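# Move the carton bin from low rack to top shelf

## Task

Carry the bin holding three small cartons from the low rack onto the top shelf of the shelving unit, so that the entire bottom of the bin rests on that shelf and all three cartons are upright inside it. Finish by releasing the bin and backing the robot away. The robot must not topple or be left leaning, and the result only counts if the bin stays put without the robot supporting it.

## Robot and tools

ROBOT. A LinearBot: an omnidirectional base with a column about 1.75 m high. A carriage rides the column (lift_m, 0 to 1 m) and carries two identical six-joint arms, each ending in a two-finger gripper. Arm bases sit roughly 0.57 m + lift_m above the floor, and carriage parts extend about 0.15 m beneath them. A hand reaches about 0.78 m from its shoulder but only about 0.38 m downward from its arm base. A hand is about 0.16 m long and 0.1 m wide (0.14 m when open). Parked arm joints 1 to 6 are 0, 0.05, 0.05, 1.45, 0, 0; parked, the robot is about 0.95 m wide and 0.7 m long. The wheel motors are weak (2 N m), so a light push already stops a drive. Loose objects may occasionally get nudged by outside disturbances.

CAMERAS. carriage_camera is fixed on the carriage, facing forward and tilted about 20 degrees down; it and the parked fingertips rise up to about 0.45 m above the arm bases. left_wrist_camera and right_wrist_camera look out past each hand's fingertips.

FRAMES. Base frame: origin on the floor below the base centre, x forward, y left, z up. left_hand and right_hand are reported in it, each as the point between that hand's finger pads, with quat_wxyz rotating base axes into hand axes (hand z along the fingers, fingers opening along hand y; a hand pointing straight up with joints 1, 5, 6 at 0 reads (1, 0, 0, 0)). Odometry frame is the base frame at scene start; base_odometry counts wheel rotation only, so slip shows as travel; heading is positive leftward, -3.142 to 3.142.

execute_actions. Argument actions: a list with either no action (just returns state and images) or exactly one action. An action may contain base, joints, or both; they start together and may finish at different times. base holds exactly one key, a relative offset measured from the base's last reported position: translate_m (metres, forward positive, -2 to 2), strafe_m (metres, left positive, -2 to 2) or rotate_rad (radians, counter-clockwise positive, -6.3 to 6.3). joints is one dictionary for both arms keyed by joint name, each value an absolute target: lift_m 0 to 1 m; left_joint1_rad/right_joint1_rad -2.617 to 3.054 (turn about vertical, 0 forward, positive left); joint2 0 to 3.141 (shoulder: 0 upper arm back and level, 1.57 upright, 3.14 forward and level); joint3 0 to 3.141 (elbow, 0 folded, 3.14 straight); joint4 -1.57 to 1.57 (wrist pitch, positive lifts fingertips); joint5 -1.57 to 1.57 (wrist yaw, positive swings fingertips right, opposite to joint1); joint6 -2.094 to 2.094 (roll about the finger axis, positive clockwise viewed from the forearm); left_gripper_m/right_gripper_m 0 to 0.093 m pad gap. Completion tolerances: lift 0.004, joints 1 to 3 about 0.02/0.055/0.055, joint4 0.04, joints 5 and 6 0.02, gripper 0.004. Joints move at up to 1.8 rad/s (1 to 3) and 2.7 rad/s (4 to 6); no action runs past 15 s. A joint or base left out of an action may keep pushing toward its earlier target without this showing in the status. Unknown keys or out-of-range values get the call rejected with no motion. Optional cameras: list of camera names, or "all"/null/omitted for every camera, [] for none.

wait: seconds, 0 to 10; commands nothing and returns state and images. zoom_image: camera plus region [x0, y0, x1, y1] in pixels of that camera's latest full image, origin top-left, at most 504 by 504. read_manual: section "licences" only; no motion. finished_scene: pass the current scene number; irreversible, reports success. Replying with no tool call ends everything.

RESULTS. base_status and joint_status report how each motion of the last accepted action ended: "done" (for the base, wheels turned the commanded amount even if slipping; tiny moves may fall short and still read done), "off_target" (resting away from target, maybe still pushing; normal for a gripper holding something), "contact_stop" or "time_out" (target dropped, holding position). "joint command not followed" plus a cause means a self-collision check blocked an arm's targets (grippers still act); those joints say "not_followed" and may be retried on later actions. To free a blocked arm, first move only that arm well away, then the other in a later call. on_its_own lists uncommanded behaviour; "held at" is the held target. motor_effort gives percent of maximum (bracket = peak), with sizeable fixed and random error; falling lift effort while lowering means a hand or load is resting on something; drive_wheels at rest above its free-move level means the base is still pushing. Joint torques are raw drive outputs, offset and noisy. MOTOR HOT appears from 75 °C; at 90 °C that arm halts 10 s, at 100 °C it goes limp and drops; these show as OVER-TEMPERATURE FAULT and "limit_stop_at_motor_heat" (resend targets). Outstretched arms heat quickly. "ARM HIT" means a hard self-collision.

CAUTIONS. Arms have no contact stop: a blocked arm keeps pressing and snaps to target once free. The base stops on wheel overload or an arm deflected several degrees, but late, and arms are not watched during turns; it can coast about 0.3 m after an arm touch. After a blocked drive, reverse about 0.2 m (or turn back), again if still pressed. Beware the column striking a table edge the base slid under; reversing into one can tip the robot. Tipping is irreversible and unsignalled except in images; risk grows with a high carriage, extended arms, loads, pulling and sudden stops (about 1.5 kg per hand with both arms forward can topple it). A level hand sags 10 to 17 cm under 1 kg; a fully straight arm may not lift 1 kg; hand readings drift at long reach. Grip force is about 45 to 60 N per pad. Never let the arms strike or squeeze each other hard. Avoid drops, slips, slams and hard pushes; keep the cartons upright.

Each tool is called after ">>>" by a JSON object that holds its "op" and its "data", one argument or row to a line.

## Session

>>> {"op": "execute_actions", "data": {
  "actions": []
}}

Scene clock: 0.00 s.
Joint torques (N m, as the arm reports them, + toward a larger angle): no reading
base_odometry: x=+0.000 y=+0.000 heading=+0.000 (m, m, rad; odometry frame)
base_status: not commanded
joint_positions: lift_m=+0.301 left_joint1_rad=-0.016 left_joint2_rad=+0.049 left_joint3_rad=+0.041 left_joint4_rad=+1.501 left_joint5_rad=+0.014 left_joint6_rad=+0.003 left_gripper_m=+0.094 right_joint1_rad=+0.001 right_joint2_rad=+0.073 right_joint3_rad=+0.030 right_joint4_rad=+1.404 right_joint5_rad=-0.032 right_joint6_rad=-0.001 right_gripper_m=+0.094
joint_status: not commanded
motor_effort: lift_m=+32 drive_wheels=-3 (%)
left_hand: x=+0.2920 y=+0.3329 z=+1.2926 quat_wxyz=(+0.999, +0.007, +0.039, -0.006) (m; base frame)
right_hand: x=+0.3263 y=-0.3301 z=+1.2857 quat_wxyz=(+0.994, -0.016, +0.105, +0.002) (m; base frame)
pictures: carriage_camera, left_wrist_camera, right_wrist_camera
Images, in order (width x height): carriage_camera 672x504, left_wrist_camera 672x504, right_wrist_camera 672x504.

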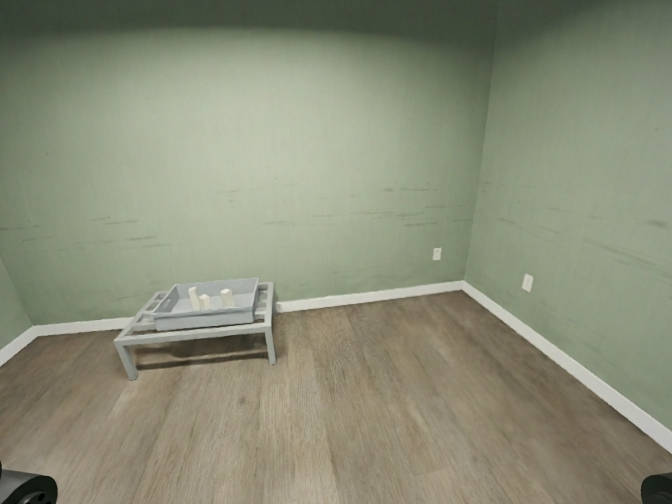

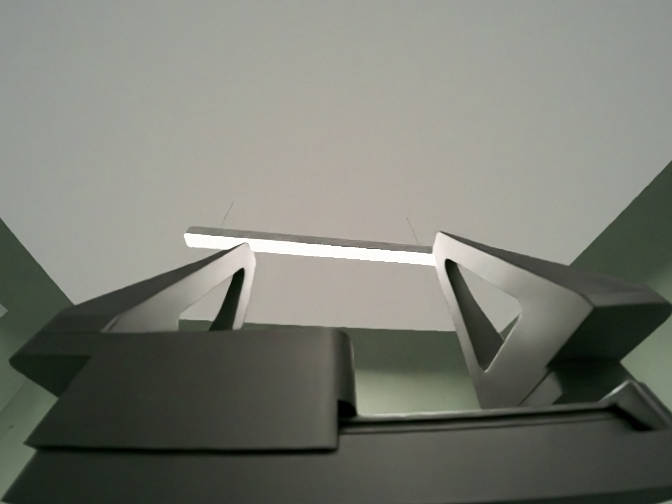

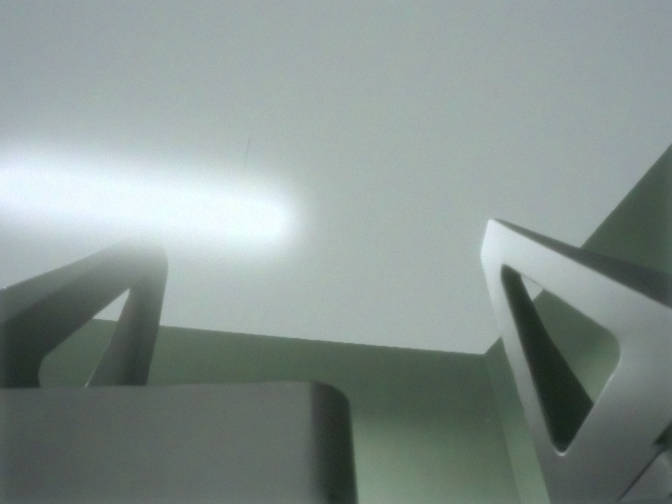

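>>> {"op": "zoom_image", "data": {
  "camera": "carriage_camera",
  "region": [100, 260, 300, 390]
}}

Region (100, 260, 300, 390) of carriage_camera's 672x504 image, scaled by 2.520, with more detail than that image has; it fills the top 328 rows of this view, and the rest is white.

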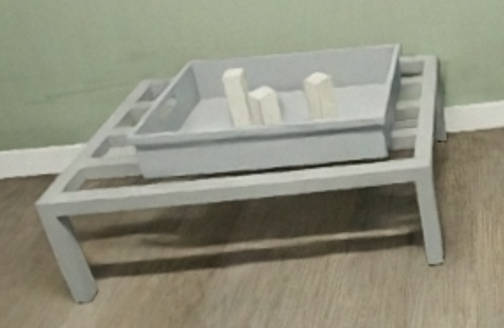

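>>> {"op": "execute_actions", "data": {
  "actions": [
    {"base": {"rotate_rad": 0.18}, "joints": {"lift_m": 0.15}}
  ],
  "cameras": []
}}

>>> {"op": "execute_actions", "data": {
  "actions": [
    {"base": {"strafe_m": 0.5}}
  ],
  "cameras": ["carriage_camera"]
}}

Scene clock: 28.97 s.
Joint torques (N m, as the arm reports them, + toward a larger angle): left_arm=[-0.35  5.22  6.1  -0.14 -0.03 -0.09] | right_arm=[-0.11  4.47  7.69  0.09  0.02  0.01]
base_odometry: x=+0.000 y=+0.000 heading=+0.178 (m, m, rad; odometry frame)
base_status: done
joint_positions: lift_m=+0.150 left_joint1_rad=-0.016 left_joint2_rad=+0.049 left_joint3_rad=+0.041 left_joint4_rad=+1.501 left_joint5_rad=+0.014 left_joint6_rad=+0.003 left_gripper_m=+0.094 right_joint1_rad=+0.001 right_joint2_rad=+0.073 right_joint3_rad=+0.030 right_joint4_rad=+1.404 right_joint5_rad=-0.032 right_joint6_rad=-0.001 right_gripper_m=+0.094
joint_status: all done
motor_effort: lift_m=+33(34) drive_wheels=+29(36) (%)
left_hand: x=+0.2920 y=+0.3329 z=+1.1412 quat_wxyz=(+0.999, +0.007, +0.039, -0.006) (m; base frame)
right_hand: x=+0.3262 y=-0.3301 z=+1.1343 quat_wxyz=(+0.994, -0.016, +0.104, +0.002) (m; base frame)
pictures: none
No camera images: the call's "cameras" was empty. Leave "cameras" out to get every camera's image.

Scene clock: 32.20 s.
Joint torques (N m, as the arm reports them, + toward a larger angle): left_arm=[-0.44  5.23  6.14 -0.15 -0.01 -0.08] | right_arm=[-0.1   4.43  7.77  0.05  0.05 -0.03]
base_odometry: x=-0.090 y=+0.492 heading=+0.179 (m, m, rad; odometry frame)
base_status: done
joint_positions: lift_m=+0.150 left_joint1_rad=-0.016 left_joint2_rad=+0.049 left_joint3_rad=+0.041 left_joint4_rad=+1.500 left_joint5_rad=+0.014 left_joint6_rad=+0.003 left_gripper_m=+0.094 right_joint1_rad=+0.001 right_joint2_rad=+0.073 right_joint3_rad=+0.030 right_joint4_rad=+1.404 right_joint5_rad=-0.032 right_joint6_rad=-0.001 right_gripper_m=+0.094
joint_status: not commanded
motor_effort: lift_m=+33(34) drive_wheels=-15(53) (%)
left_hand: x=+0.2922 y=+0.3329 z=+1.1412 quat_wxyz=(+0.999, +0.007, +0.040, -0.006) (m; base frame)
right_hand: x=+0.3262 y=-0.3301 z=+1.1343 quat_wxyz=(+0.994, -0.016, +0.104, +0.002) (m; base frame)
pictures: carriage_camera
Images, in order (width x height): carriage_camera 672x504.

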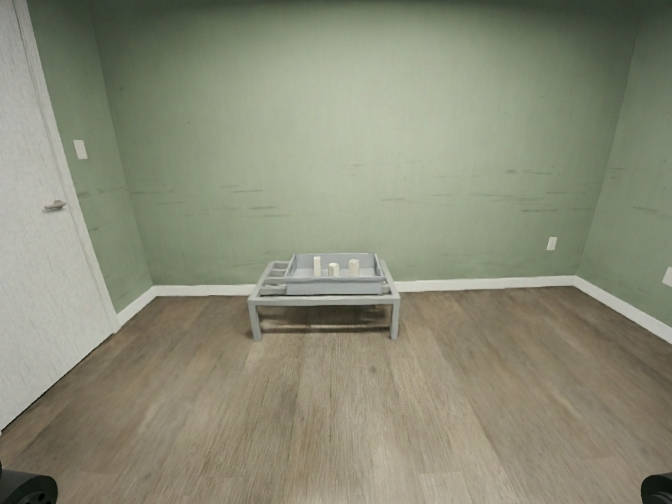

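>>> {"op": "zoom_image", "data": {
  "camera": "carriage_camera",
  "region": [236, 240, 416, 350]
}}

Region (236, 240, 416, 350) of carriage_camera's 672x504 image, scaled by 2.800, with more detail than that image has.

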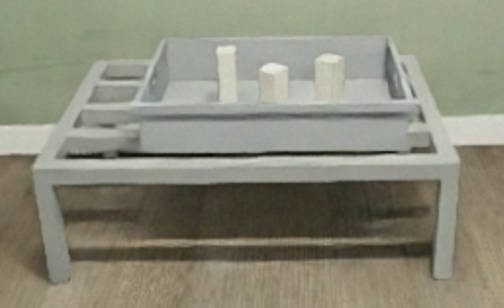

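>>> {"op": "execute_actions", "data": {
  "actions": [
    {"base": {"translate_m": 1.16}, "joints": {"left_joint1_rad": -0.09, "left_joint2_rad": 2.512, "left_joint3_rad": 1.232, "left_joint4_rad": -0.275, "left_joint5_rad": 0.0, "left_joint6_rad": -0.09, "right_joint1_rad": 0.145, "right_joint2_rad": 2.515, "right_joint3_rad": 1.229, "right_joint4_rad": -0.275, "right_joint5_rad": 0.0, "right_joint6_rad": 0.145}}
  ]
}}

Scene clock: 73.83 s.
Joint torques (N m, as the arm reports them, + toward a larger angle): left_arm=[ -1.02 -14.19   4.24   0.56  -0.03  -0.13] | right_arm=[  0.3  -12.59   4.72   0.51   0.07   0.06]
base_odometry: x=+1.052 y=+0.701 heading=+0.180 (m, m, rad; odometry frame)
base_status: done
joint_positions: lift_m=+0.150 left_joint1_rad=-0.083 left_joint2_rad=+2.520 left_joint3_rad=+1.223 left_joint4_rad=-0.278 left_joint5_rad=+0.004 left_joint6_rad=-0.086 left_gripper_m=+0.094 right_joint1_rad=+0.138 right_joint2_rad=+2.511 right_joint3_rad=+1.227 right_joint4_rad=-0.277 right_joint5_rad=-0.003 right_joint6_rad=+0.140 right_gripper_m=+0.094
joint_status: all done
motor_effort: lift_m=+33(33) drive_wheels=-12(54) (%)
left_hand: x=+0.6274 y=+0.3052 z=+0.5135 quat_wxyz=(-0.002, -0.001, +1.000, -0.002) (m; base frame)
right_hand: x=+0.6302 y=-0.2850 z=+0.5171 quat_wxyz=(+0.005, +0.001, +1.000, +0.002) (m; base frame)
pictures: carriage_camera, left_wrist_camera, right_wrist_camera
Images, in order (width x height): carriage_camera 672x504, left_wrist_camera 672x504, right_wrist_camera 672x504.

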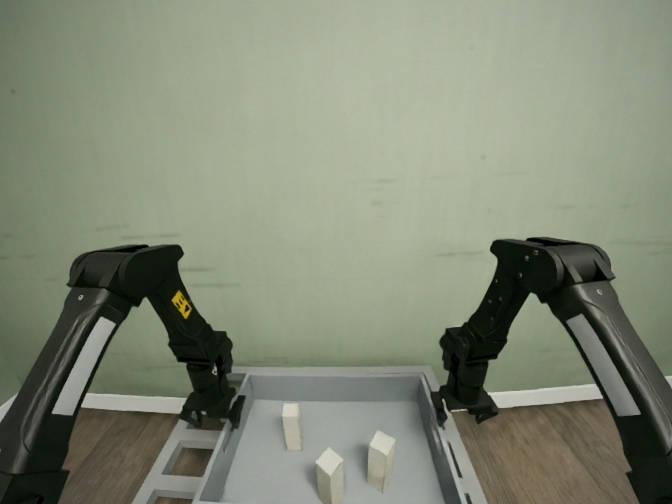

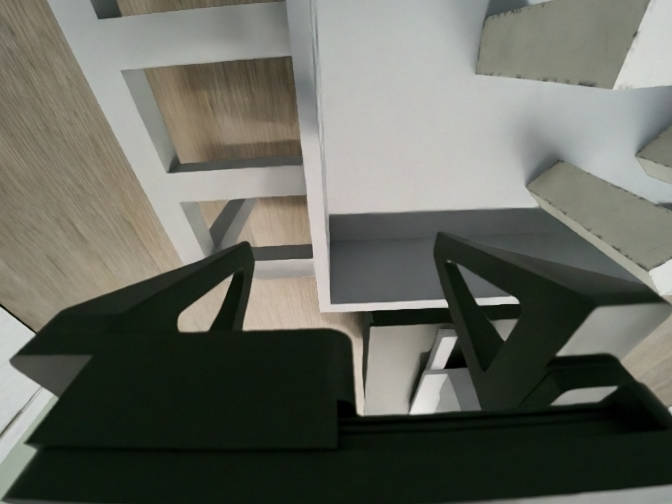

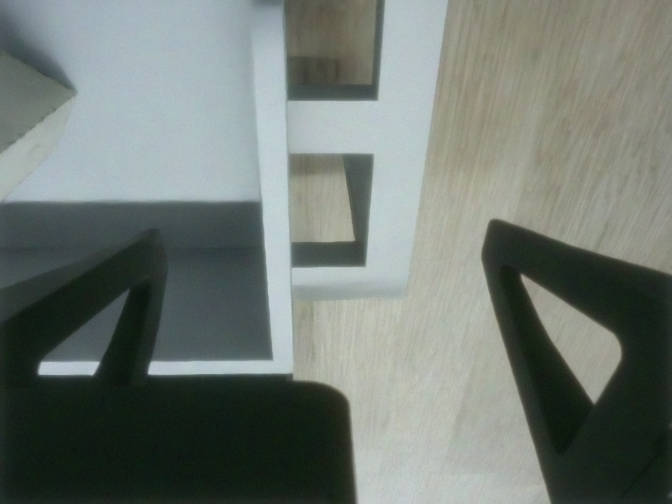

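>>> {"op": "execute_actions", "data": {
  "actions": [
    {"base": {"translate_m": 0.05}, "joints": {"lift_m": 0.015, "left_joint1_rad": -0.035, "left_joint6_rad": -0.04, "right_joint1_rad": 0.185, "right_joint6_rad": 0.185, "left_gripper_m": 0.07, "right_gripper_m": 0.07}}
  ]
}}

Scene clock: 85.37 s.
Joint torques (N m, as the arm reports them, + toward a larger angle): left_arm=[ -0.53 -14.17   4.44   0.52  -0.02  -0.04] | right_arm=[ -0.05 -12.77   4.84   0.52   0.04   0.05]
base_odometry: x=+1.101 y=+0.710 heading=+0.181 (m, m, rad; odometry frame)
base_status: done
joint_positions: lift_m=+0.015 left_joint1_rad=-0.033 left_joint2_rad=+2.519 left_joint3_rad=+1.223 left_joint4_rad=-0.276 left_joint5_rad=+0.003 left_joint6_rad=-0.043 left_gripper_m=+0.070 right_joint1_rad=+0.188 right_joint2_rad=+2.511 right_joint3_rad=+1.227 right_joint4_rad=-0.273 right_joint5_rad=-0.002 right_joint6_rad=+0.180 right_gripper_m=+0.070
joint_status: all done
motor_effort: lift_m=+33(34) drive_wheels=-13(45) (%)
left_hand: x=+0.6292 y=+0.3232 z=+0.3788 quat_wxyz=(-0.001, -0.005, +1.000, -0.001) (m; base frame)
right_hand: x=+0.6280 y=-0.2676 z=+0.3820 quat_wxyz=(+0.007, -0.004, +1.000, +0.002) (m; base frame)
pictures: carriage_camera, left_wrist_camera, right_wrist_camera
Images, in order (width x height): carriage_camera 672x504, left_wrist_camera 672x504, right_wrist_camera 672x504.

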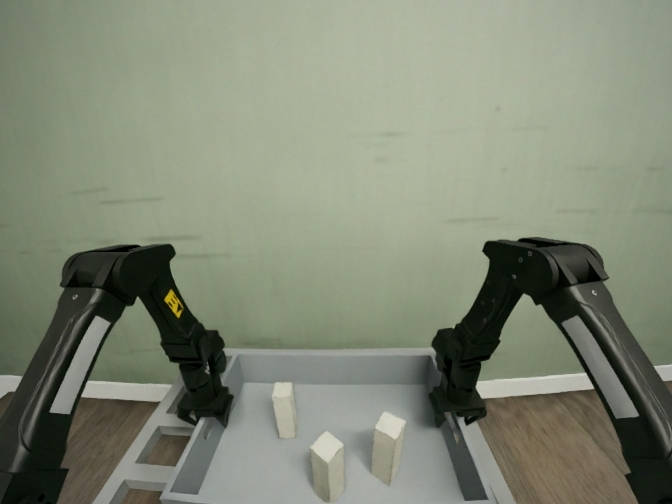

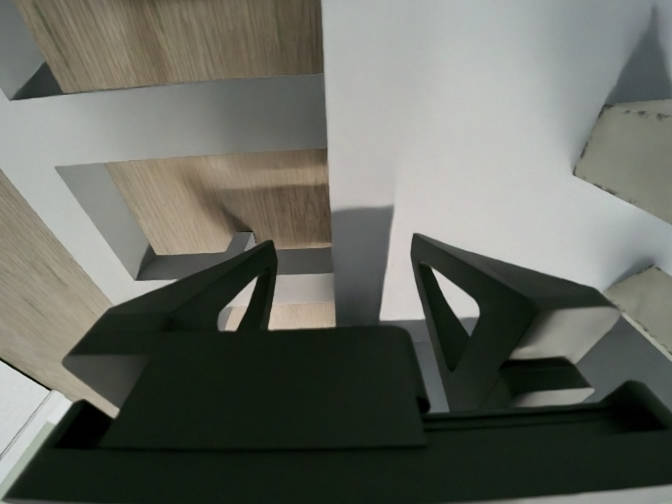

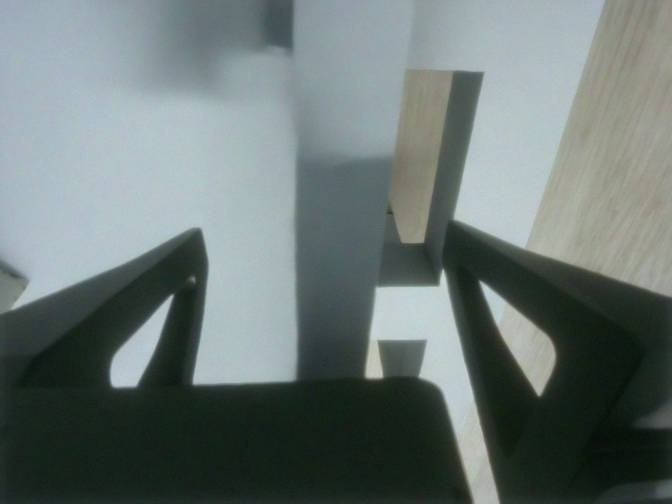

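>>> {"op": "execute_actions", "data": {
  "actions": [
    {"joints": {"lift_m": 0.009, "left_joint1_rad": -0.058, "left_joint6_rad": -0.055, "left_gripper_m": 0.05, "right_gripper_m": 0.05}}
  ],
  "cameras": ["left_wrist_camera"]
}}

>>> {"op": "execute_actions", "data": {
  "actions": [
    {"joints": {"left_gripper_m": 0.0, "right_gripper_m": 0.0}}
  ]
}}

Scene clock: 94.83 s.
Joint torques (N m, as the arm reports them, + toward a larger angle): left_arm=[ -0.8  -14.3    4.37   0.55  -0.02  -0.11] | right_arm=[ -0.25 -12.95   5.06   0.45   0.03   0.05]
base_odometry: x=+1.101 y=+0.710 heading=+0.181 (m, m, rad; odometry frame)
base_status: not commanded
joint_positions: lift_m=+0.009 left_joint1_rad=-0.053 left_joint2_rad=+2.521 left_joint3_rad=+1.223 left_joint4_rad=-0.276 left_joint5_rad=+0.003 left_joint6_rad=-0.053 left_gripper_m=+0.050 right_joint1_rad=+0.188 right_joint2_rad=+2.512 right_joint3_rad=+1.227 right_joint4_rad=-0.273 right_joint5_rad=-0.002 right_joint6_rad=+0.180 right_gripper_m=+0.050
joint_status: all done
motor_effort: lift_m=+32(34) drive_wheels=-8(12) (%)
left_hand: x=+0.6283 y=+0.3161 z=+0.3722 quat_wxyz=(-0.002, +0.000, +1.000, -0.001) (m; base frame)
right_hand: x=+0.6278 y=-0.2676 z=+0.3756 quat_wxyz=(+0.006, -0.004, +1.000, +0.002) (m; base frame)
pictures: left_wrist_camera
Images, in order (width x height): left_wrist_camera 672x504.

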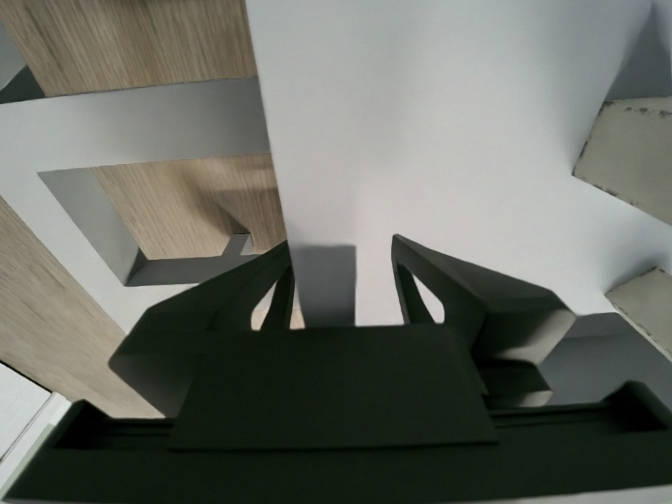

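Scene clock: 95.43 s.
Joint torques (N m, as the arm reports them, + toward a larger angle): left_arm=[ -1.62 -14.27   4.36   0.54  -0.26  -0.36] | right_arm=[  1.12 -12.85   4.72   0.48   0.44  -0.11]
base_odometry: x=+1.101 y=+0.710 heading=+0.181 (m, m, rad; odometry frame)
base_status: not commanded
joint_positions: lift_m=+0.009 left_joint1_rad=-0.043 left_joint2_rad=+2.521 left_joint3_rad=+1.223 left_joint4_rad=-0.276 left_joint5_rad=+0.029 left_joint6_rad=-0.031 left_gripper_m=+0.008 right_joint1_rad=+0.168 right_joint2_rad=+2.512 right_joint3_rad=+1.227 right_joint4_rad=-0.271 right_joint5_rad=-0.044 right_joint6_rad=+0.198 right_gripper_m=+0.008
joint_status: left_gripper_m off_target (ended at +0.008, target +0.000); right_gripper_m off_target (ended at +0.008, target +0.000)
motor_effort: lift_m=+32(32) drive_wheels=-7(8) (%)
left_hand: x=+0.6282 y=+0.3154 z=+0.3723 quat_wxyz=(-0.002, +0.006, +1.000, -0.014) (m; base frame)
right_hand: x=+0.6282 y=-0.2676 z=+0.3758 quat_wxyz=(+0.003, +0.015, +1.000, +0.023) (m; base frame)
pictures: carriage_camera, left_wrist_camera, right_wrist_camera
Images, in order (width x height): carriage_camera 672x504, left_wrist_camera 672x504, right_wrist_camera 672x504.

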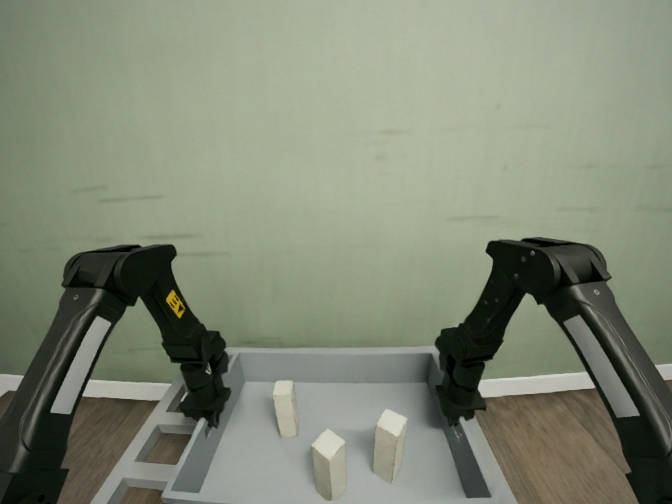

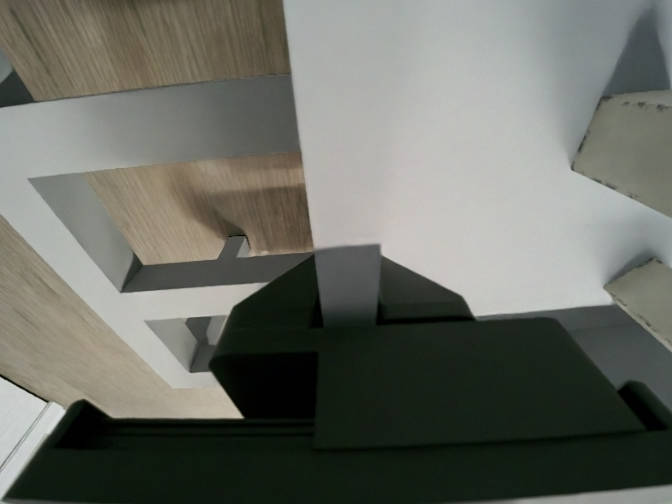

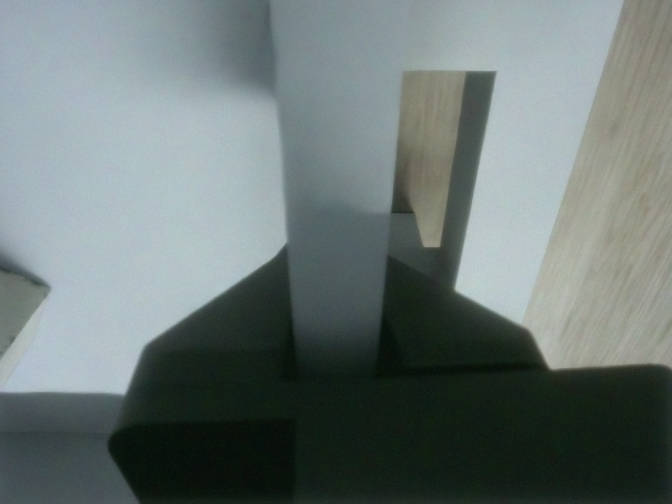

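>>> {"op": "execute_actions", "data": {
  "actions": [
    {"base": {"translate_m": -0.3}, "joints": {"lift_m": 0.15, "left_joint1_rad": -0.047, "right_joint1_rad": 0.172, "left_joint2_rad": 2.49, "right_joint2_rad": 2.49}}
  ],
  "cameras": ["carriage_camera"]
}}

Scene clock: 105.17 s.
Joint torques (N m, as the arm reports them, + toward a larger angle): left_arm=[ -0.7  -16.43   4.25   0.42  -0.31  -0.35] | right_arm=[  0.5  -14.8    4.76   0.41   0.4   -0.11]
base_odometry: x=+0.806 y=+0.656 heading=+0.182 (m, m, rad; odometry frame)
base_status: done
joint_positions: lift_m=+0.150 left_joint1_rad=-0.043 left_joint2_rad=+2.522 left_joint3_rad=+1.223 left_joint4_rad=-0.267 left_joint5_rad=+0.033 left_joint6_rad=-0.032 left_gripper_m=+0.008 right_joint1_rad=+0.163 right_joint2_rad=+2.511 right_joint3_rad=+1.227 right_joint4_rad=-0.265 right_joint5_rad=-0.044 right_joint6_rad=+0.194 right_gripper_m=+0.008
joint_status: all done
motor_effort: lift_m=+35(42) drive_wheels=-10(64) (%)
left_hand: x=+0.6300 y=+0.3145 z=+0.5126 quat_wxyz=(+0.002, +0.006, +1.000, -0.017) (m; base frame)
right_hand: x=+0.6306 y=-0.2690 z=+0.5171 quat_wxyz=(+0.007, +0.015, +1.000, +0.023) (m; base frame)
pictures: carriage_camera
Images, in order (width x height): carriage_camera 672x504.

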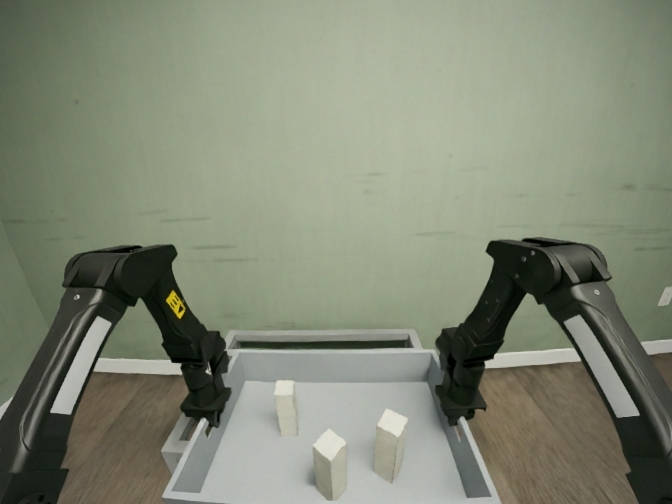

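>>> {"op": "execute_actions", "data": {
  "actions": [
    {"base": {"rotate_rad": -3.11}}
  ],
  "cameras": ["carriage_camera"]
}}

Scene clock: 113.37 s.
Joint torques (N m, as the arm reports them, + toward a larger angle): left_arm=[ -0.59 -16.37   4.34   0.35  -0.31  -0.33] | right_arm=[  1.   -14.86   4.81   0.32   0.39  -0.1 ]
base_odometry: x=+0.806 y=+0.656 heading=-2.927 (m, m, rad; odometry frame)
base_status: done
joint_positions: lift_m=+0.150 left_joint1_rad=-0.045 left_joint2_rad=+2.522 left_joint3_rad=+1.223 left_joint4_rad=-0.255 left_joint5_rad=+0.034 left_joint6_rad=-0.034 left_gripper_m=+0.008 right_joint1_rad=+0.160 right_joint2_rad=+2.511 right_joint3_rad=+1.227 right_joint4_rad=-0.253 right_joint5_rad=-0.042 right_joint6_rad=+0.191 right_gripper_m=+0.008
joint_status: not commanded
motor_effort: lift_m=+35(35) drive_wheels=+20(72) (%)
left_hand: x=+0.6330 y=+0.3136 z=+0.5126 quat_wxyz=(+0.008, +0.006, +1.000, -0.017) (m; base frame)
right_hand: x=+0.6337 y=-0.2698 z=+0.5172 quat_wxyz=(+0.013, +0.015, +1.000, +0.023) (m; base frame)
pictures: carriage_camera
Images, in order (width x height): carriage_camera 672x504.

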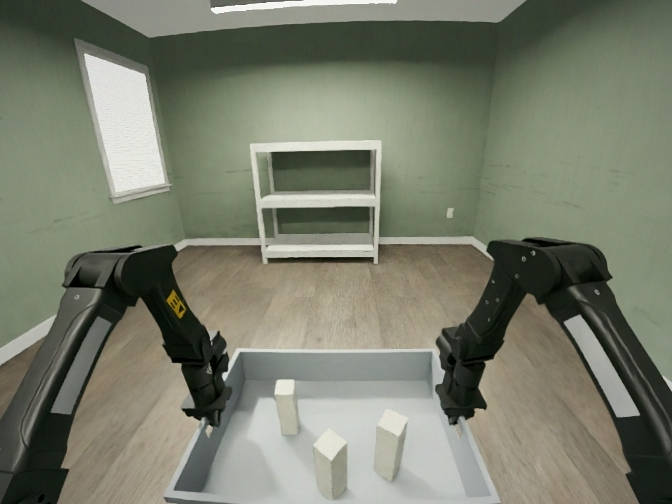

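>>> {"op": "execute_actions", "data": {
  "actions": [
    {"base": {"translate_m": 1.8}, "joints": {"lift_m": 0.6, "left_joint4_rad": -0.29, "right_joint4_rad": -0.29}}
  ],
  "cameras": ["carriage_camera"]
}}

Scene clock: 128.53 s.
Joint torques (N m, as the arm reports them, + toward a larger angle): left_arm=[ -0.52 -16.56   4.31   0.35  -0.31  -0.32] | right_arm=[  0.62 -14.96   4.78   0.36   0.46  -0.1 ]
base_odometry: x=-0.954 y=+0.278 heading=-2.929 (m, m, rad; odometry frame)
base_status: done
joint_positions: lift_m=+0.600 left_joint1_rad=-0.045 left_joint2_rad=+2.524 left_joint3_rad=+1.223 left_joint4_rad=-0.277 left_joint5_rad=+0.034 left_joint6_rad=-0.034 left_gripper_m=+0.008 right_joint1_rad=+0.162 right_joint2_rad=+2.511 right_joint3_rad=+1.227 right_joint4_rad=-0.276 right_joint5_rad=-0.045 right_joint6_rad=+0.193 right_gripper_m=+0.008
joint_status: all done
motor_effort: lift_m=+35(41) drive_wheels=-14(64) (%)
left_hand: x=+0.6268 y=+0.3137 z=+0.9620 quat_wxyz=(-0.005, +0.005, +1.000, -0.017) (m; base frame)
right_hand: x=+0.6276 y=-0.2696 z=+0.9668 quat_wxyz=(+0.001, +0.015, +1.000, +0.023) (m; base frame)
pictures: carriage_camera
Images, in order (width x height): carriage_camera 672x504.

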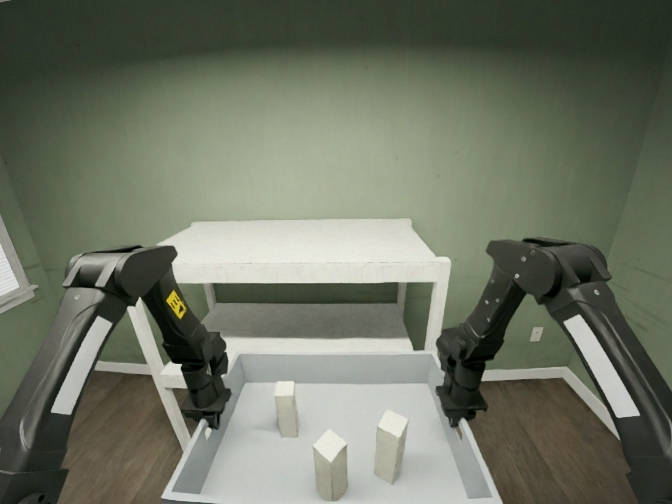

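>>> {"op": "execute_actions", "data": {
  "actions": [
    {"base": {"strafe_m": 0.16}, "joints": {"lift_m": 1.0}}
  ],
  "cameras": ["carriage_camera"]
}}

Scene clock: 135.37 s.
Joint torques (N m, as the arm reports them, + toward a larger angle): left_arm=[ -0.65 -16.53   4.33   0.37  -0.32  -0.33] | right_arm=[  0.68 -14.91   4.76   0.34   0.44  -0.09]
base_odometry: x=-0.920 y=+0.121 heading=-2.929 (m, m, rad; odometry frame)
base_status: done
joint_positions: lift_m=+1.000 left_joint1_rad=-0.044 left_joint2_rad=+2.524 left_joint3_rad=+1.223 left_joint4_rad=-0.277 left_joint5_rad=+0.034 left_joint6_rad=-0.033 left_gripper_m=+0.008 right_joint1_rad=+0.164 right_joint2_rad=+2.511 right_joint3_rad=+1.227 right_joint4_rad=-0.276 right_joint5_rad=-0.044 right_joint6_rad=+0.194 right_gripper_m=+0.008
joint_status: all done
motor_effort: lift_m=+35(42) drive_wheels=-4(54) (%)
left_hand: x=+0.6270 y=+0.3142 z=+1.3621 quat_wxyz=(-0.004, +0.005, +1.000, -0.017) (m; base frame)
right_hand: x=+0.6276 y=-0.2691 z=+1.3670 quat_wxyz=(+0.001, +0.015, +1.000, +0.023) (m; base frame)
pictures: carriage_camera
Images, in order (width x height): carriage_camera 672x504.

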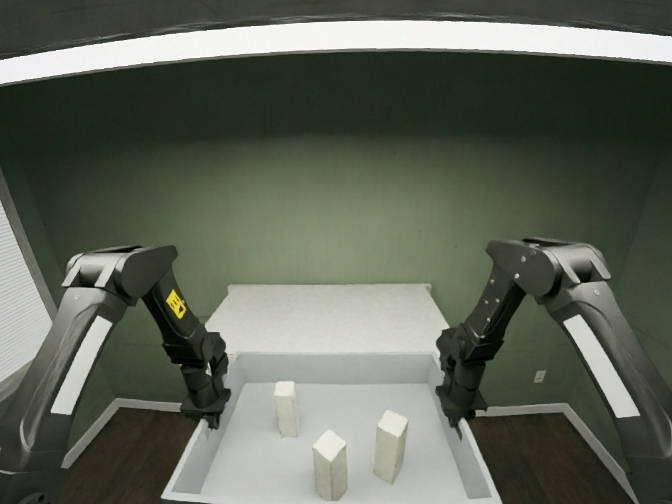

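>>> {"op": "execute_actions", "data": {
  "actions": [
    {"base": {"translate_m": 0.69}, "joints": {"lift_m": 0.97}}
  ]
}}

Scene clock: 146.00 s.
Joint torques (N m, as the arm reports them, + toward a larger angle): left_arm=[ -0.65 -17.52   4.15   0.31  -0.33  -0.34] | right_arm=[  0.65 -15.39   4.66   0.35   0.49  -0.09]
base_odometry: x=-1.595 y=-0.026 heading=-2.928 (m, m, rad; odometry frame)
base_status: done
joint_positions: lift_m=+0.970 left_joint1_rad=-0.044 left_joint2_rad=+2.535 left_joint3_rad=+1.223 left_joint4_rad=-0.272 left_joint5_rad=+0.035 left_joint6_rad=-0.033 left_gripper_m=+0.008 right_joint1_rad=+0.164 right_joint2_rad=+2.521 right_joint3_rad=+1.227 right_joint4_rad=-0.273 right_joint5_rad=-0.045 right_joint6_rad=+0.194 right_gripper_m=+0.008
joint_status: all done
motor_effort: lift_m=+36(38) drive_wheels=-14(47) (%)
left_hand: x=+0.6246 y=+0.3141 z=+1.3282 quat_wxyz=(-0.008, +0.005, +1.000, -0.017) (m; base frame)
right_hand: x=+0.6254 y=-0.2693 z=+1.3335 quat_wxyz=(-0.002, +0.015, +1.000, +0.023) (m; base frame)
pictures: carriage_camera, left_wrist_camera, right_wrist_camera
Images, in order (width x height): carriage_camera 672x504, left_wrist_camera 672x504, right_wrist_camera 672x504.

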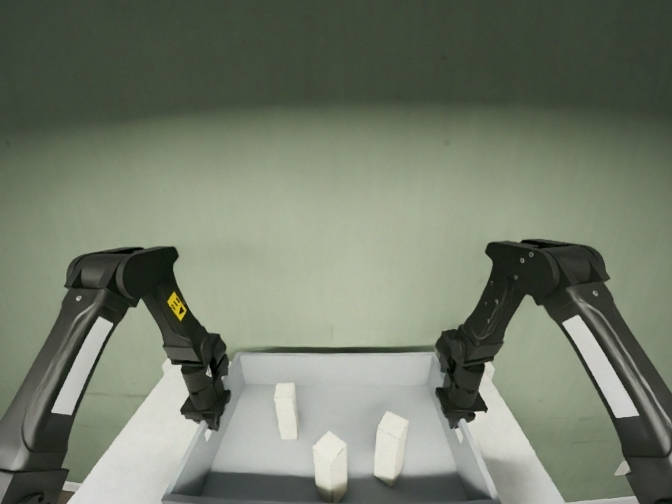

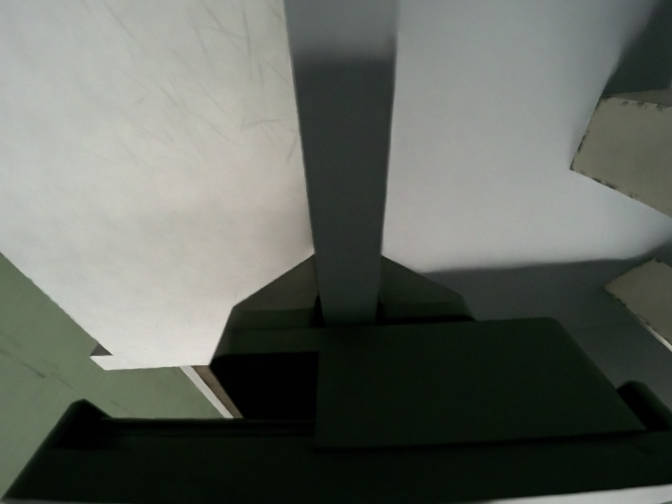

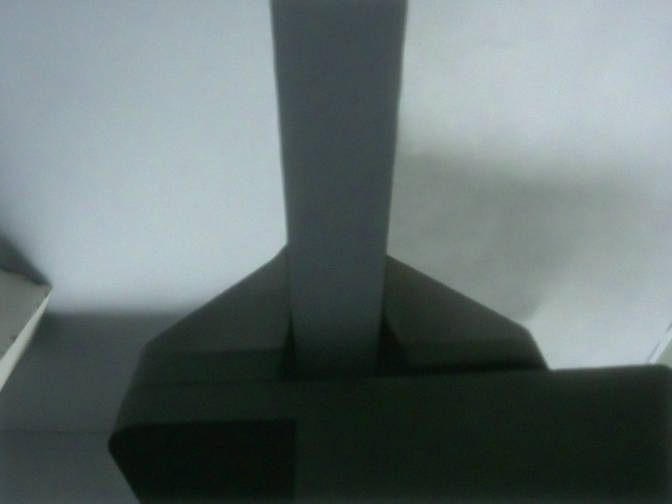

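>>> {"op": "execute_actions", "data": {
  "actions": [
    {"joints": {"lift_m": 0.94}}
  ],
  "cameras": []
}}

>>> {"op": "execute_actions", "data": {
  "actions": [
    {"joints": {"lift_m": 0.925}}
  ],
  "cameras": []
}}

Scene clock: 151.97 s.
Joint torques (N m, as the arm reports them, + toward a larger angle): left_arm=[ -0.62 -17.36   4.2    0.33  -0.3   -0.33] | right_arm=[  0.56 -15.71   4.78   0.34   0.42  -0.14]
base_odometry: x=-1.595 y=-0.026 heading=-2.928 (m, m, rad; odometry frame)
base_status: not commanded
joint_positions: lift_m=+0.940 left_joint1_rad=-0.044 left_joint2_rad=+2.533 left_joint3_rad=+1.223 left_joint4_rad=-0.275 left_joint5_rad=+0.034 left_joint6_rad=-0.033 left_gripper_m=+0.008 right_joint1_rad=+0.164 right_joint2_rad=+2.520 right_joint3_rad=+1.227 right_joint4_rad=-0.275 right_joint5_rad=-0.045 right_joint6_rad=+0.194 right_gripper_m=+0.008
joint_status: all done
motor_effort: lift_m=+36(38) drive_wheels=-11(14) (%)
left_hand: x=+0.6244 y=+0.3143 z=+1.2987 quat_wxyz=(-0.008, +0.005, +1.000, -0.017) (m; base frame)
right_hand: x=+0.6253 y=-0.2693 z=+1.3039 quat_wxyz=(-0.002, +0.015, +1.000, +0.023) (m; base frame)
pictures: none
No camera images: the call's "cameras" was empty. Leave "cameras" out to get every camera's image.

Scene clock: 152.50 s.
Joint torques (N m, as the arm reports them, + toward a larger angle): left_arm=[ -0.68 -16.52   4.34   0.4   -0.32  -0.34] | right_arm=[  0.59 -15.27   4.7    0.33   0.45  -0.08]
base_odometry: x=-1.595 y=-0.026 heading=-2.928 (m, m, rad; odometry frame)
base_status: not commanded
joint_positions: lift_m=+0.925 left_joint1_rad=-0.044 left_joint2_rad=+2.524 left_joint3_rad=+1.223 left_joint4_rad=-0.281 left_joint5_rad=+0.032 left_joint6_rad=-0.032 left_gripper_m=+0.008 right_joint1_rad=+0.163 right_joint2_rad=+2.514 right_joint3_rad=+1.227 right_joint4_rad=-0.273 right_joint5_rad=-0.047 right_joint6_rad=+0.194 right_gripper_m=+0.008
joint_status: all done
motor_effort: lift_m=+34(37) drive_wheels=-11(13) (%)
left_hand: x=+0.6262 y=+0.3145 z=+1.2872 quat_wxyz=(-0.006, +0.006, +1.000, -0.016) (m; base frame)
right_hand: x=+0.6274 y=-0.2689 z=+1.2909 quat_wxyz=(+0.001, +0.015, +1.000, +0.024) (m; base frame)
pictures: none
No camera images: the call's "cameras" was empty. Leave "cameras" out to get every camera's image.

The hands stopped following the lift and the lift effort dropped, so the bin has touched down. I'll take the load off slightly and then release.

>>> {"op": "execute_actions", "data": {
  "actions": [
    {"joints": {"lift_m": 0.918}}
  ],
  "cameras": []
}}

>>> {"op": "execute_actions", "data": {
  "actions": [
    {"joints": {"left_gripper_m": 0.093, "right_gripper_m": 0.093}}
  ]
}}

Scene clock: 156.57 s.
Joint torques (N m, as the arm reports them, + toward a larger angle): left_arm=[ -0.66 -14.91   4.44   0.63  -0.29  -0.34] | right_arm=[  0.57 -13.87   4.71   0.48   0.41  -0.08]
base_odometry: x=-1.594 y=-0.026 heading=-2.928 (m, m, rad; odometry frame)
base_status: not commanded
joint_positions: lift_m=+0.918 left_joint1_rad=-0.044 left_joint2_rad=+2.506 left_joint3_rad=+1.223 left_joint4_rad=-0.300 left_joint5_rad=+0.032 left_joint6_rad=-0.032 left_gripper_m=+0.008 right_joint1_rad=+0.163 right_joint2_rad=+2.498 right_joint3_rad=+1.227 right_joint4_rad=-0.292 right_joint5_rad=-0.047 right_joint6_rad=+0.194 right_gripper_m=+0.008
joint_status: all done
motor_effort: lift_m=+31(32) drive_wheels=+10(11) (%)
left_hand: x=+0.6267 y=+0.3145 z=+1.2862 quat_wxyz=(-0.007, +0.006, +1.000, -0.016) (m; base frame)
right_hand: x=+0.6277 y=-0.2688 z=+1.2897 quat_wxyz=(+0.000, +0.015, +1.000, +0.024) (m; base frame)
pictures: none
No camera images: the call's "cameras" was empty. Leave "cameras" out to get every camera's image.

Scene clock: 157.30 s.
Joint torques (N m, as the arm reports them, + toward a larger angle): left_arm=[ -0.64 -14.93   4.41   0.61  -0.08  -0.14] | right_arm=[  0.55 -13.6    5.     0.54   0.08  -0.07]
base_odometry: x=-1.594 y=-0.026 heading=-2.928 (m, m, rad; odometry frame)
base_status: not commanded
joint_positions: lift_m=+0.918 left_joint1_rad=-0.044 left_joint2_rad=+2.506 left_joint3_rad=+1.223 left_joint4_rad=-0.299 left_joint5_rad=+0.008 left_joint6_rad=-0.049 left_gripper_m=+0.093 right_joint1_rad=+0.165 right_joint2_rad=+2.498 right_joint3_rad=+1.227 right_joint4_rad=-0.292 right_joint5_rad=-0.007 right_joint6_rad=+0.191 right_gripper_m=+0.093
joint_status: all done
motor_effort: lift_m=+31(31) drive_wheels=+10(11) (%)
left_hand: x=+0.6271 y=+0.3187 z=+1.2861 quat_wxyz=(-0.006, -0.003, +1.000, -0.004) (m; base frame)
right_hand: x=+0.6288 y=-0.2750 z=+1.2895 quat_wxyz=(+0.003, +0.013, +1.000, +0.004) (m; base frame)
pictures: carriage_camera, left_wrist_camera, right_wrist_camera
Images, in order (width x height): carriage_camera 672x504, left_wrist_camera 672x504, right_wrist_camera 672x504.

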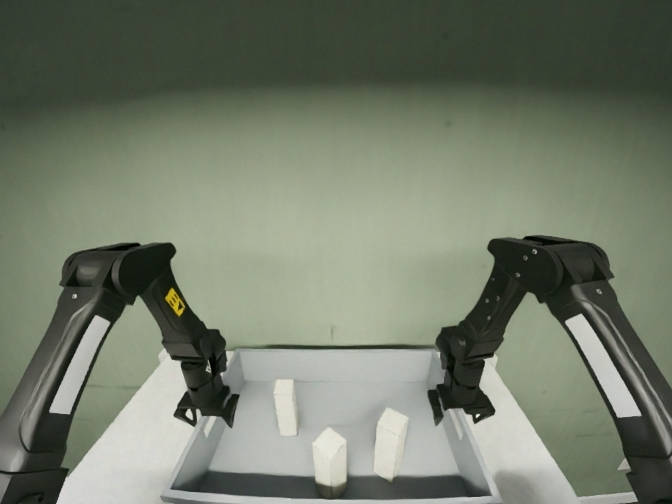

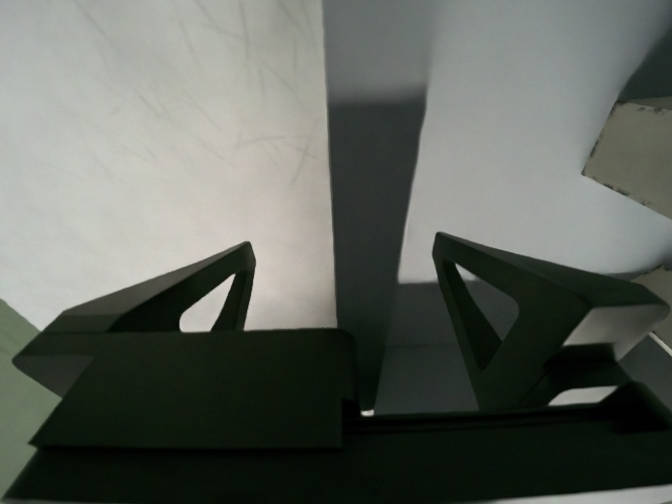

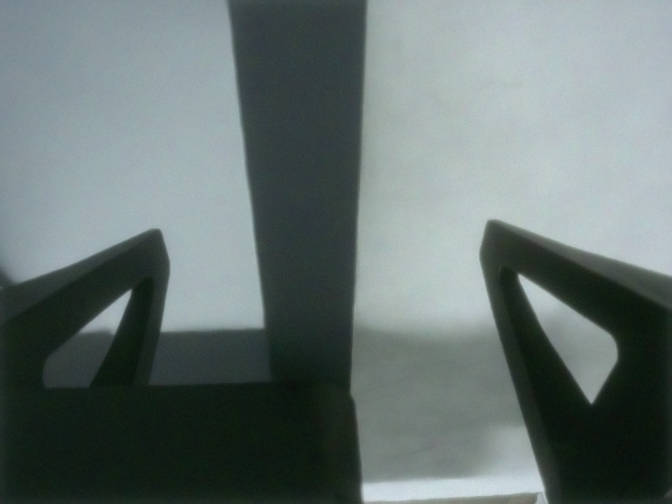

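>>> {"op": "execute_actions", "data": {
  "actions": [
    {"joints": {"lift_m": 1.0}}
  ],
  "cameras": []
}}

>>> {"op": "execute_actions", "data": {
  "actions": [
    {"base": {"translate_m": -0.55}, "joints": {"left_joint1_rad": 0.0, "left_joint2_rad": 0.05, "left_joint3_rad": 0.05, "left_joint4_rad": 1.45, "left_joint5_rad": 0.0, "left_joint6_rad": 0.0, "right_joint1_rad": 0.0, "right_joint2_rad": 0.05, "right_joint3_rad": 0.05, "right_joint4_rad": 1.45, "right_joint5_rad": 0.0, "right_joint6_rad": 0.0}}
  ],
  "cameras": ["carriage_camera"]
}}

Scene clock: 167.53 s.
Joint torques (N m, as the arm reports them, + toward a larger angle): left_arm=[ -0.63 -13.85   4.53   0.58  -0.06  -0.15] | right_arm=[  0.7  -12.48   5.08   0.56   0.07  -0.05]
base_odometry: x=-1.594 y=-0.026 heading=-2.928 (m, m, rad; odometry frame)
base_status: not commanded
joint_positions: lift_m=+1.000 left_joint1_rad=-0.044 left_joint2_rad=+2.494 left_joint3_rad=+1.223 left_joint4_rad=-0.295 left_joint5_rad=+0.007 left_joint6_rad=-0.050 left_gripper_m=+0.093 right_joint1_rad=+0.165 right_joint2_rad=+2.485 right_joint3_rad=+1.227 right_joint4_rad=-0.290 right_joint5_rad=-0.005 right_joint6_rad=+0.191 right_gripper_m=+0.093
joint_status: all done
motor_effort: lift_m=+31(38) drive_wheels=+11(12) (%)
left_hand: x=+0.6320 y=+0.3186 z=+1.3723 quat_wxyz=(+0.002, -0.003, +1.000, -0.004) (m; base frame)
right_hand: x=+0.6333 y=-0.2745 z=+1.3761 quat_wxyz=(+0.011, +0.013, +1.000, +0.005) (m; base frame)
pictures: none
No camera images: the call's "cameras" was empty. Leave "cameras" out to get every camera's image.

Scene clock: 170.93 s.
Joint torques (N m, as the arm reports them, + toward a larger angle): left_arm=[-0.52  4.51  4.32 -0.11 -0.07 -0.05] | right_arm=[ 0.26  3.9   4.81 -0.27 -0.02 -0.09]
base_odometry: x=-1.057 y=+0.091 heading=-2.928 (m, m, rad; odometry frame)
base_status: done
joint_positions: lift_m=+1.000 left_joint1_rad=+0.001 left_joint2_rad=+0.055 left_joint3_rad=+0.067 left_joint4_rad=+1.454 left_joint5_rad=+0.004 left_joint6_rad=-0.003 left_gripper_m=+0.093 right_joint1_rad=-0.005 right_joint2_rad=+0.060 right_joint3_rad=+0.072 right_joint4_rad=+1.457 right_joint5_rad=+0.002 right_joint6_rad=+0.006 right_gripper_m=+0.093
joint_status: all done
motor_effort: lift_m=+32(33) drive_wheels=-4(65) (%)
left_hand: x=+0.2974 y=+0.3350 z=+1.9972 quat_wxyz=(+0.999, +0.002, +0.052, -0.001) (m; base frame)
right_hand: x=+0.2965 y=-0.3361 z=+1.9987 quat_wxyz=(+0.999, +0.001, +0.050, +0.000) (m; base frame)
pictures: carriage_camera
Images, in order (width x height): carriage_camera 672x504.

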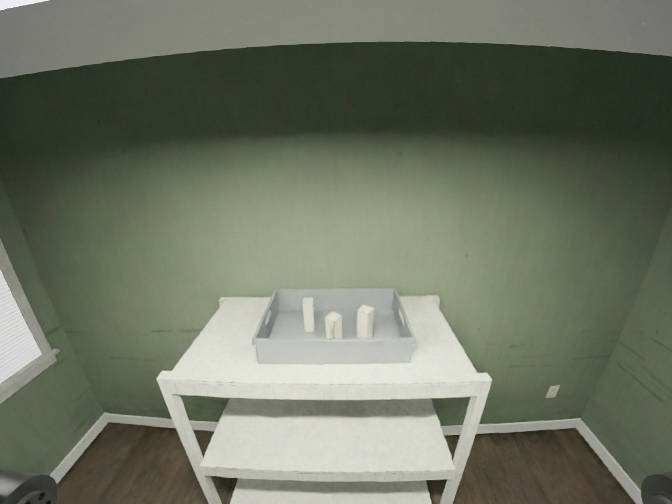

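>>> {"op": "zoom_image", "data": {
  "camera": "carriage_camera",
  "region": [150, 270, 500, 410]
}}

Region (150, 270, 500, 410) of carriage_camera's 672x504 image, scaled by 1.440, with more detail than that image has; it fills the top 202 rows of this view, and the rest is white.

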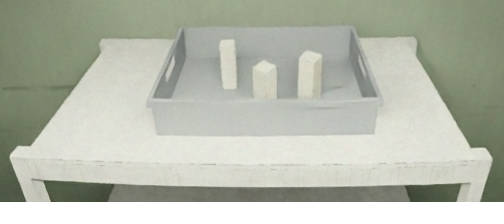

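The bin is fully on the top shelf with all three cartons standing, and the robot has let go and backed away.

>>> {"op": "finished_scene", "data": {
  "scene": 2
}}

The scene is finished: the task was done.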